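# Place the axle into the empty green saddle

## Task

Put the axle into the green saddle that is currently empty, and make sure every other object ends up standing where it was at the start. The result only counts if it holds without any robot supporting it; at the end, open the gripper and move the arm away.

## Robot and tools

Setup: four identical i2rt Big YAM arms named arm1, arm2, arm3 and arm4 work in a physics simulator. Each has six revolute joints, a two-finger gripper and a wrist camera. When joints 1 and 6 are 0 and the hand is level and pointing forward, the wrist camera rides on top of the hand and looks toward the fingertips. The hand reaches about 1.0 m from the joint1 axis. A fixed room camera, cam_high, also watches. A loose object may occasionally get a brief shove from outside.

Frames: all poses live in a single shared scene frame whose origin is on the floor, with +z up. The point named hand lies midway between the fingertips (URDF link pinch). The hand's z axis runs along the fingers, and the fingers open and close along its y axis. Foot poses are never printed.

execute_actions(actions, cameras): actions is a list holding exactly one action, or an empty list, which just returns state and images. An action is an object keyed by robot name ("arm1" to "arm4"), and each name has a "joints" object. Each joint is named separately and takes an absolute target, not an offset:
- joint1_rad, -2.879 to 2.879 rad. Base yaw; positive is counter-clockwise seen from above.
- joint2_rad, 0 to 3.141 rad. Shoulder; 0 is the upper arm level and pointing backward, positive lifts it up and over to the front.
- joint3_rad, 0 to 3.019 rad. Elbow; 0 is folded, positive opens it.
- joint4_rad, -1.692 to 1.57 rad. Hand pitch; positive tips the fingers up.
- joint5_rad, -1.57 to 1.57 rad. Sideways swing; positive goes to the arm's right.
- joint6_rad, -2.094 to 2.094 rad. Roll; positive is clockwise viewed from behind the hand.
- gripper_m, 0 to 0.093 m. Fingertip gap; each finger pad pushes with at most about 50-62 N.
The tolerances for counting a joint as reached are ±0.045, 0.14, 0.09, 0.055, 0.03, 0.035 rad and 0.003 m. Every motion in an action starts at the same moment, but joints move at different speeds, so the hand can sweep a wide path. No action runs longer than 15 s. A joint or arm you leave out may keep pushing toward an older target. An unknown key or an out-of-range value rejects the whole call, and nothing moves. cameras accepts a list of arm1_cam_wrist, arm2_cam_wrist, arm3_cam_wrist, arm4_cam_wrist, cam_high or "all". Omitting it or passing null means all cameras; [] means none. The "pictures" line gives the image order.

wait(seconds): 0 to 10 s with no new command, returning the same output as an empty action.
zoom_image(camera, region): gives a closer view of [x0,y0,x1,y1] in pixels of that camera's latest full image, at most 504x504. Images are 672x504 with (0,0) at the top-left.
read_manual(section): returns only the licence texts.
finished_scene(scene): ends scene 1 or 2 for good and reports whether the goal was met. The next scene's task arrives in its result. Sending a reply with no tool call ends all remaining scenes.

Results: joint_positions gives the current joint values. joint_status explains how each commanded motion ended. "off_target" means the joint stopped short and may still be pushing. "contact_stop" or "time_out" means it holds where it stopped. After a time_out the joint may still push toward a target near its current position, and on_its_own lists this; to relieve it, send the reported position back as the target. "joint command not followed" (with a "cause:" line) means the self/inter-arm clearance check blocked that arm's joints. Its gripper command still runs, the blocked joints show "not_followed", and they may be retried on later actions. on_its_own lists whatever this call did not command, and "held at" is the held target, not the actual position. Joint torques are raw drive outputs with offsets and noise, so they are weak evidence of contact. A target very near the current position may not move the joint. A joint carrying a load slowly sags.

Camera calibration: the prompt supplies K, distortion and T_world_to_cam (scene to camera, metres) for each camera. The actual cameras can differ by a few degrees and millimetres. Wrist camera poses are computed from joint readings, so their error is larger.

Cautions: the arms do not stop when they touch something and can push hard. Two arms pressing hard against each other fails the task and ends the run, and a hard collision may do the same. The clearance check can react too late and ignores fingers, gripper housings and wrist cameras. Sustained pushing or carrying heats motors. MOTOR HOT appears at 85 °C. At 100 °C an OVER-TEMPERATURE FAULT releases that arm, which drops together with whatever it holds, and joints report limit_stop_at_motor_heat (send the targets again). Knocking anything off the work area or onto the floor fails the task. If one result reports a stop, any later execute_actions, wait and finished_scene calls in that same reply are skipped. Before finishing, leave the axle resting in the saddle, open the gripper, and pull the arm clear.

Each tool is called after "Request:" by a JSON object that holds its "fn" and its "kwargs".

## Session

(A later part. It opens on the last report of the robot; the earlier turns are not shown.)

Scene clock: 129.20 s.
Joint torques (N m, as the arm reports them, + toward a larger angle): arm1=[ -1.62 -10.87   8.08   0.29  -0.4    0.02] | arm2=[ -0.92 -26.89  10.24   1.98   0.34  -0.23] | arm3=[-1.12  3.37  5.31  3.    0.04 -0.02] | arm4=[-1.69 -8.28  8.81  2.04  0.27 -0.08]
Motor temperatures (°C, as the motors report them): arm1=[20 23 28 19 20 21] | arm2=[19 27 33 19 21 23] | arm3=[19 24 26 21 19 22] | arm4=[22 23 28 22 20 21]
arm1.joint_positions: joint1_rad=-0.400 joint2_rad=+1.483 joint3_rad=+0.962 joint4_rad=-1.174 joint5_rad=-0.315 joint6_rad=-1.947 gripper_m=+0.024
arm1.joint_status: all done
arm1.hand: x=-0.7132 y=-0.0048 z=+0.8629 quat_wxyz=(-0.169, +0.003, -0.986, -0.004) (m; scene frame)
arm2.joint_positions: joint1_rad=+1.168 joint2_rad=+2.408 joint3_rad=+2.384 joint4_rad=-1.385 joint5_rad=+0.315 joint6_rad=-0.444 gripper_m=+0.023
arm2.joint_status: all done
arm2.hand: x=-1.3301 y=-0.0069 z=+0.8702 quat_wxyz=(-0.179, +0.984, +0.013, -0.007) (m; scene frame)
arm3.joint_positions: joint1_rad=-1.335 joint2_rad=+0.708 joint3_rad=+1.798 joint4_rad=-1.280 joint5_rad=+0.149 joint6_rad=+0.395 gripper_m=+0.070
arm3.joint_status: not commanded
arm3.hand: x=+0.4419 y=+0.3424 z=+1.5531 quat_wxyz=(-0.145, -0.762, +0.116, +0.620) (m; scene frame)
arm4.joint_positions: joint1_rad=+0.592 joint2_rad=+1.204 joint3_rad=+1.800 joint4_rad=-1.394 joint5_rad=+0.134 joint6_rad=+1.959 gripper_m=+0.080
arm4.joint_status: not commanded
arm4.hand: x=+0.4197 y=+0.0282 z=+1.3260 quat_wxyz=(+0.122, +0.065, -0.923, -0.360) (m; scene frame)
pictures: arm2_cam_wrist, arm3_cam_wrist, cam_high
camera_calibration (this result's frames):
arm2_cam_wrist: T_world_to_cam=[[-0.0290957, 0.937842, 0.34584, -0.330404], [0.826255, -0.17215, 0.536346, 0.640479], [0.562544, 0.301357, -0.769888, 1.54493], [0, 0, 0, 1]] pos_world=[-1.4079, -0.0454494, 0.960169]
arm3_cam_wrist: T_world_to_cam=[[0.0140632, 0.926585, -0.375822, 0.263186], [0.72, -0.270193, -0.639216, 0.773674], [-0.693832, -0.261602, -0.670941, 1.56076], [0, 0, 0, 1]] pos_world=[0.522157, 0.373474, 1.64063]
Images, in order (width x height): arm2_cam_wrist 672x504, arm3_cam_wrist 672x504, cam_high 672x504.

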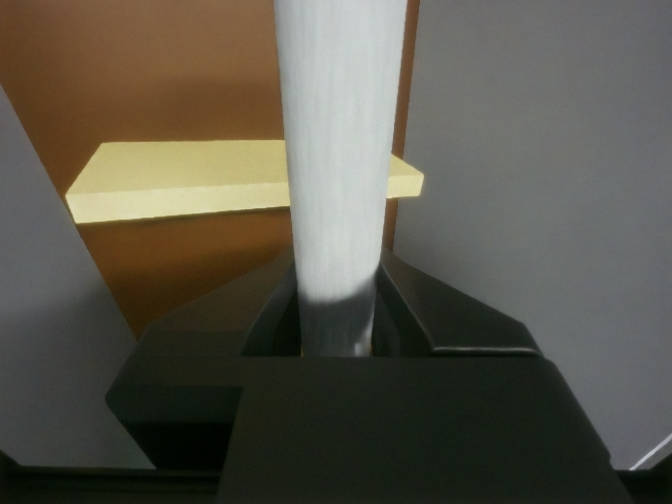

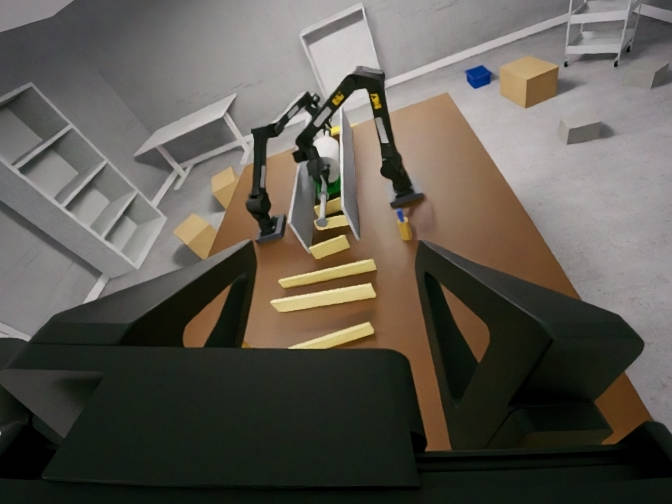

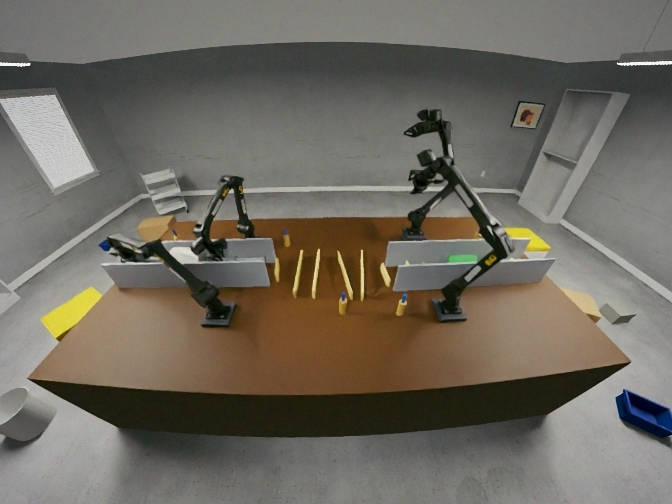

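Request:
{"fn": "execute_actions", "kwargs": {"actions": [{"arm2":{"joints":{"joint1_rad":1.192,"joint2_rad":2.445}}}], "cameras": ["arm1_cam_wrist","arm2_cam_wrist"]}}

Scene clock: 130.43 s.
Joint torques (N m, as the arm reports them, + toward a larger angle): arm1=[ -1.35 -10.33   8.13   0.52  -0.33   0.06] | arm2=[  0.28 -24.49  10.32   1.87   0.08  -0.23] | arm3=[-1.09  3.44  5.3   3.05  0.04 -0.02] | arm4=[-1.65 -8.25  8.84  2.09  0.25 -0.09]
Motor temperatures (°C, as the motors report them): arm1=[20 23 28 19 20 21] | arm2=[19 27 33 19 21 23] | arm3=[19 24 26 21 19 22] | arm4=[22 23 28 22 20 21]
arm1.joint_positions: joint1_rad=-0.404 joint2_rad=+1.482 joint3_rad=+0.962 joint4_rad=-1.176 joint5_rad=-0.318 joint6_rad=-1.949 gripper_m=+0.024
arm1.joint_status: not commanded
arm1.hand: x=-0.7139 y=-0.0044 z=+0.8634 quat_wxyz=(-0.171, +0.002, -0.985, -0.003) (m; scene frame)
arm2.joint_positions: joint1_rad=+1.171 joint2_rad=+2.417 joint3_rad=+2.384 joint4_rad=-1.383 joint5_rad=+0.322 joint6_rad=-0.444 gripper_m=+0.023
arm2.joint_status: all done
arm2.hand: x=-1.3309 y=-0.0082 z=+0.8641 quat_wxyz=(-0.181, +0.983, +0.015, -0.003) (m; scene frame)
arm3.joint_positions: joint1_rad=-1.335 joint2_rad=+0.708 joint3_rad=+1.798 joint4_rad=-1.280 joint5_rad=+0.149 joint6_rad=+0.395 gripper_m=+0.070
arm3.joint_status: not commanded
arm3.hand: x=+0.4419 y=+0.3424 z=+1.5531 quat_wxyz=(-0.145, -0.762, +0.116, +0.620) (m; scene frame)
arm4.joint_positions: joint1_rad=+0.592 joint2_rad=+1.204 joint3_rad=+1.800 joint4_rad=-1.394 joint5_rad=+0.134 joint6_rad=+1.959 gripper_m=+0.080
arm4.joint_status: not commanded
arm4.hand: x=+0.4197 y=+0.0282 z=+1.3260 quat_wxyz=(+0.122, +0.065, -0.923, -0.360) (m; scene frame)
pictures: arm1_cam_wrist, arm2_cam_wrist
camera_calibration (this result's frames):
arm1_cam_wrist: T_world_to_cam=[[0.00691908, -0.999976, -0.000950868, 0.00195697], [-0.954602, -0.00688831, 0.297804, -0.931585], [-0.297804, -0.00115283, -0.954626, 0.735401], [0, 0, 0, 1]] pos_world=[-0.670302, -0.00361233, 0.979465]
arm2_cam_wrist: T_world_to_cam=[[-0.0343645, 0.936624, 0.348647, -0.336488], [0.821909, -0.171983, 0.543036, 0.632607], [0.568582, 0.305217, -0.763909, 1.54392], [0, 0, 0, 1]] pos_world=[-1.40935, -0.0472701, 0.953203]
Images, in order (width x height): arm1_cam_wrist 672x504, arm2_cam_wrist 672x504.

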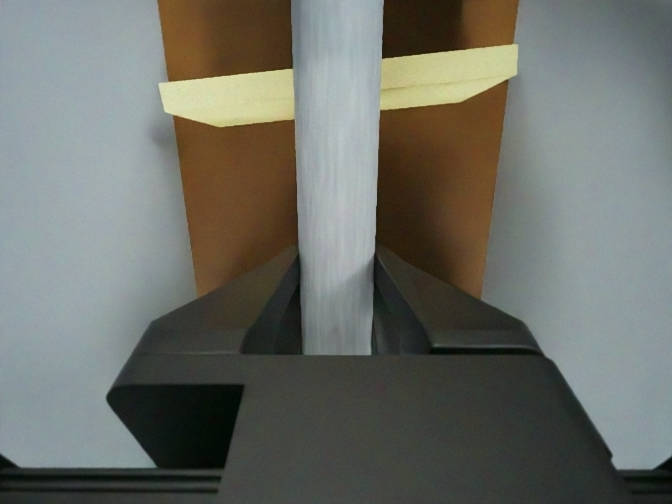

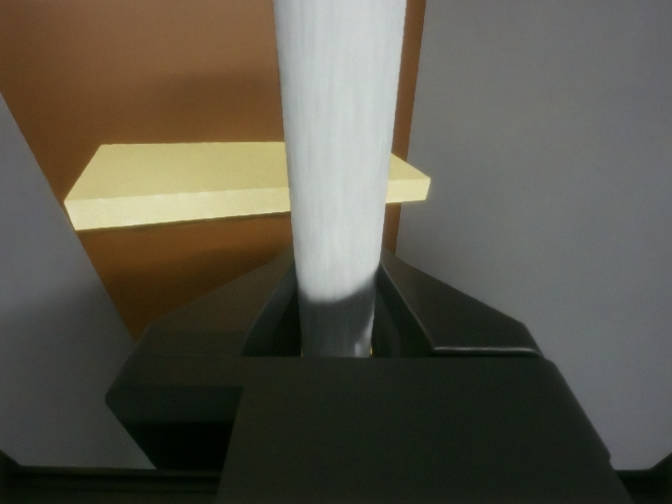

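Request:
{"fn": "execute_actions", "kwargs": {"actions": [{"arm1":{"joints":{"gripper_m":0.07,"joint2_rad":1.478}},"arm2":{"joints":{"gripper_m":0.08,"joint1_rad":1.174,"joint2_rad":2.41}}}], "cameras": ["arm1_cam_wrist","arm2_cam_wrist"]}}

Scene clock: 132.70 s.
Joint torques (N m, as the arm reports them, + toward a larger angle): arm1=[ -1.85 -10.42   8.17   0.1   -0.42  -0.02] | arm2=[ -1.79 -27.51  10.37   1.58   0.08  -0.17] | arm3=[-1.07  3.47  5.31  3.03  0.04 -0.03] | arm4=[-1.94 -8.1   8.84  2.08  0.24 -0.12]
Motor temperatures (°C, as the motors report them): arm1=[20 23 27 19 20 21] | arm2=[19 28 33 19 21 23] | arm3=[19 24 26 21 19 22] | arm4=[22 23 28 22 20 21]
arm1.joint_positions: joint1_rad=-0.404 joint2_rad=+1.482 joint3_rad=+0.962 joint4_rad=-1.169 joint5_rad=-0.318 joint6_rad=-1.949 gripper_m=+0.070
arm1.joint_status: all done
arm1.hand: x=-0.7144 y=-0.0059 z=+0.8632 quat_wxyz=(-0.170, +0.003, -0.986, +0.000) (m; scene frame)
arm2.joint_positions: joint1_rad=+1.171 joint2_rad=+2.416 joint3_rad=+2.384 joint4_rad=-1.376 joint5_rad=+0.322 joint6_rad=-0.450 gripper_m=+0.080
arm2.joint_status: all done
arm2.hand: x=-1.3323 y=-0.0076 z=+0.8652 quat_wxyz=(-0.182, +0.983, +0.018, -0.006) (m; scene frame)
arm3.joint_positions: joint1_rad=-1.335 joint2_rad=+0.708 joint3_rad=+1.798 joint4_rad=-1.280 joint5_rad=+0.149 joint6_rad=+0.395 gripper_m=+0.070
arm3.joint_status: not commanded
arm3.hand: x=+0.4419 y=+0.3424 z=+1.5531 quat_wxyz=(-0.145, -0.762, +0.116, +0.620) (m; scene frame)
arm4.joint_positions: joint1_rad=+0.592 joint2_rad=+1.204 joint3_rad=+1.800 joint4_rad=-1.394 joint5_rad=+0.134 joint6_rad=+1.959 gripper_m=+0.080
arm4.joint_status: not commanded
arm4.hand: x=+0.4197 y=+0.0282 z=+1.3260 quat_wxyz=(+0.122, +0.065, -0.923, -0.360) (m; scene frame)
pictures: arm1_cam_wrist, arm2_cam_wrist
camera_calibration (this result's frames):
arm1_cam_wrist: T_world_to_cam=[[0.00691979, -0.999961, 0.00547551, -0.00510255], [-0.953892, -0.00495768, 0.300108, -0.933538], [-0.300069, -0.00729973, -0.953889, 0.732743], [0, 0, 0, 1]] pos_world=[-0.670585, -0.00438171, 0.979146]
arm2_cam_wrist: T_world_to_cam=[[-0.0388152, 0.935338, 0.351619, -0.345982], [0.825505, -0.168265, 0.538728, 0.641858], [0.563058, 0.311174, -0.765595, 1.53955], [0, 0, 0, 1]] pos_world=[-1.41014, -0.0474558, 0.95454]
Images, in order (width x height): arm1_cam_wrist 672x504, arm2_cam_wrist 672x504.

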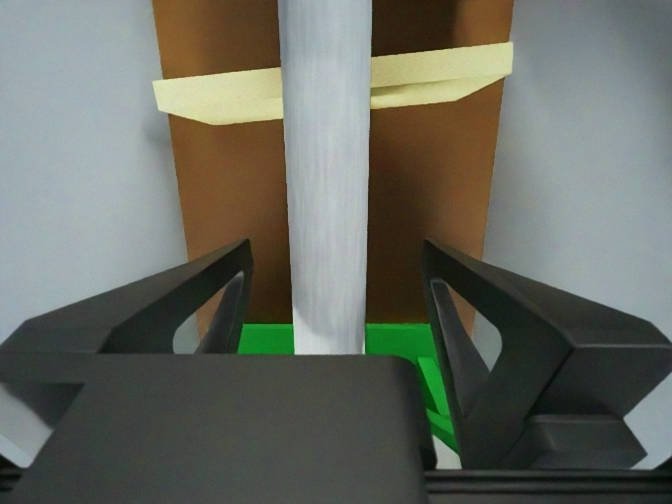

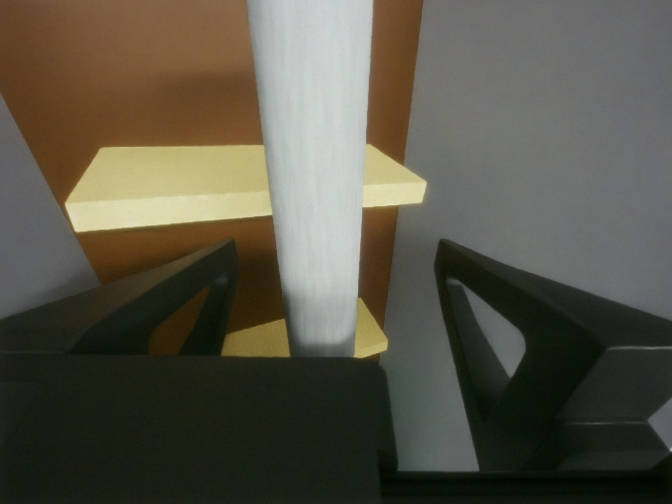

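Request:
{"fn": "execute_actions", "kwargs": {"actions": [{"arm1":{"joints":{"joint2_rad":0.85}},"arm2":{"joints":{"joint1_rad":1.205,"joint2_rad":2.0}}}]}}

Scene clock: 135.10 s.
Joint torques (N m, as the arm reports them, + toward a larger angle): arm1=[-1.41 -3.45 10.42  1.35 -0.31  0.05] | arm2=[ -1.19 -21.67   8.27   2.24   0.05  -0.12] | arm3=[-1.15  3.49  5.3   3.02  0.05 -0.02] | arm4=[-1.94 -8.32  8.86  1.98  0.25 -0.09]
Motor temperatures (°C, as the motors report them): arm1=[20 23 27 19 20 21] | arm2=[19 28 32 19 21 23] | arm3=[19 24 26 21 19 22] | arm4=[22 23 28 22 20 21]
arm1.joint_positions: joint1_rad=-0.404 joint2_rad=+0.843 joint3_rad=+0.962 joint4_rad=-1.167 joint5_rad=-0.318 joint6_rad=-1.949 gripper_m=+0.070
arm1.joint_status: all done
arm1.hand: x=-0.7008 y=+0.0316 z=+1.0732 quat_wxyz=(-0.053, +0.053, -0.954, +0.291) (m; scene frame)
arm2.joint_positions: joint1_rad=+1.199 joint2_rad=+2.001 joint3_rad=+2.417 joint4_rad=-1.371 joint5_rad=+0.322 joint6_rad=-0.452 gripper_m=+0.080
arm2.joint_status: all done
arm2.hand: x=-1.3035 y=-0.0444 z=+1.1870 quat_wxyz=(-0.262, +0.941, -0.005, -0.212) (m; scene frame)
arm3.joint_positions: joint1_rad=-1.335 joint2_rad=+0.708 joint3_rad=+1.798 joint4_rad=-1.280 joint5_rad=+0.149 joint6_rad=+0.395 gripper_m=+0.070
arm3.joint_status: not commanded
arm3.hand: x=+0.4419 y=+0.3424 z=+1.5531 quat_wxyz=(-0.145, -0.762, +0.116, +0.620) (m; scene frame)
arm4.joint_positions: joint1_rad=+0.592 joint2_rad=+1.204 joint3_rad=+1.800 joint4_rad=-1.394 joint5_rad=+0.134 joint6_rad=+1.959 gripper_m=+0.080
arm4.joint_status: not commanded
arm4.hand: x=+0.4197 y=+0.0282 z=+1.3260 quat_wxyz=(+0.122, +0.065, -0.923, -0.360) (m; scene frame)
pictures: arm1_cam_wrist, arm2_cam_wrist, arm3_cam_wrist, arm4_cam_wrist, cam_high
camera_calibration (this result's frames):
arm1_cam_wrist: T_world_to_cam=[[0.0718611, -0.822641, 0.564002, -0.528295], [-0.868859, 0.226061, 0.440432, -1.08161], [-0.489816, -0.521688, -0.698514, 0.546614], [0, 0, 0, 1]] pos_world=[-0.634062, 0.0950744, 1.15615]
arm2_cam_wrist: T_world_to_cam=[[0.11136, 0.865571, 0.488248, -0.39316], [0.973099, -0.194685, 0.123195, 1.12292], [0.201689, 0.461395, -0.863966, 1.43348], [0, 0, 0, 1]] pos_world=[-1.33805, -0.102476, 1.2921]
arm3_cam_wrist: T_world_to_cam=[[0.0140632, 0.926585, -0.375822, 0.263186], [0.72, -0.270193, -0.639216, 0.773674], [-0.693832, -0.261602, -0.670941, 1.56076], [0, 0, 0, 1]] pos_world=[0.522157, 0.373474, 1.64063]
arm4_cam_wrist: T_world_to_cam=[[0.0413141, -0.733872, -0.678031, 0.903187], [-0.61783, -0.552081, 0.559903, -0.464981], [-0.785225, 0.395776, -0.476217, 1.07758], [0, 0, 0, 1]] pos_world=[0.521549, -0.0203648, 1.38589]
Images, in order (width x height): arm1_cam_wrist 672x504, arm2_cam_wrist 672x504, arm3_cam_wrist 672x504, arm4_cam_wrist 672x504, cam_high 672x504.

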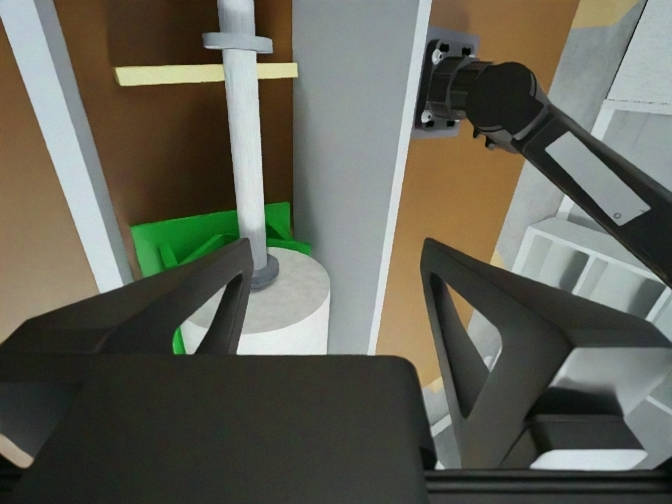

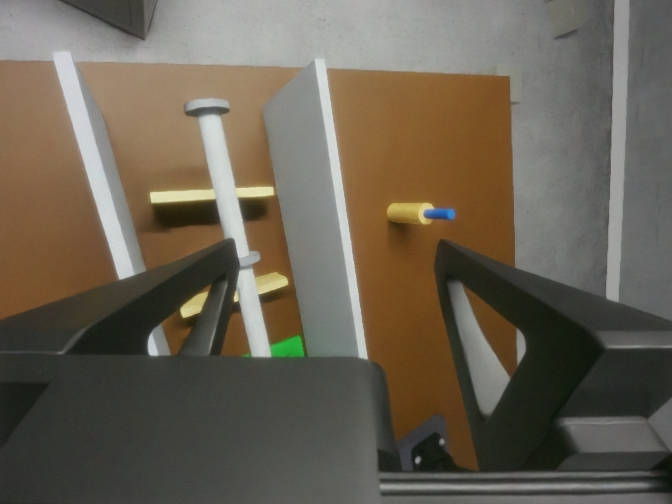

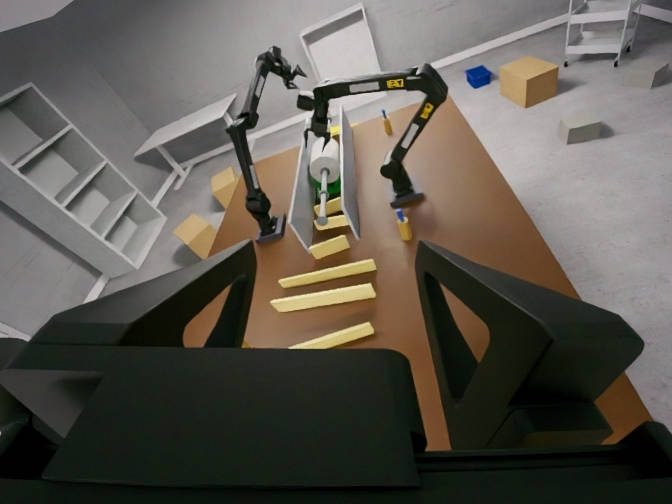

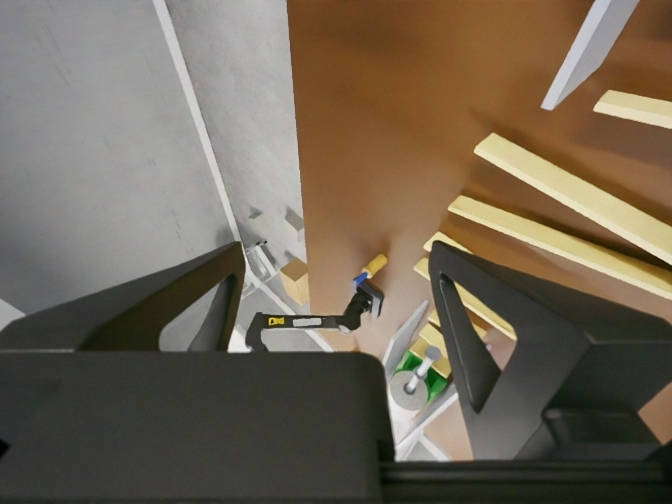

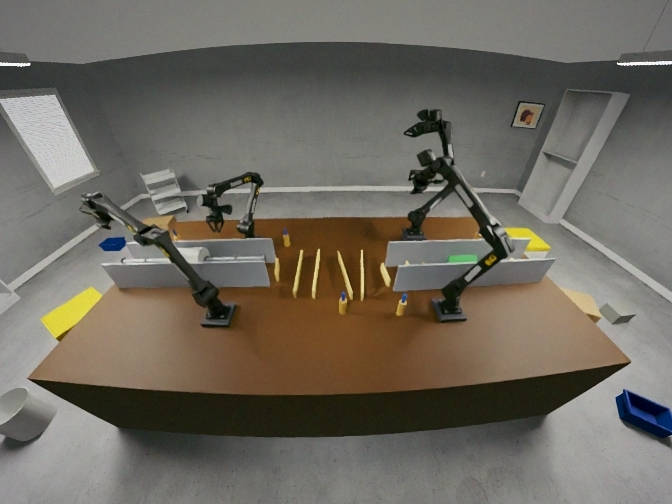

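Request:
{"fn": "finished_scene", "kwargs": {"scene": 1}}

The scene is finished: the task was done.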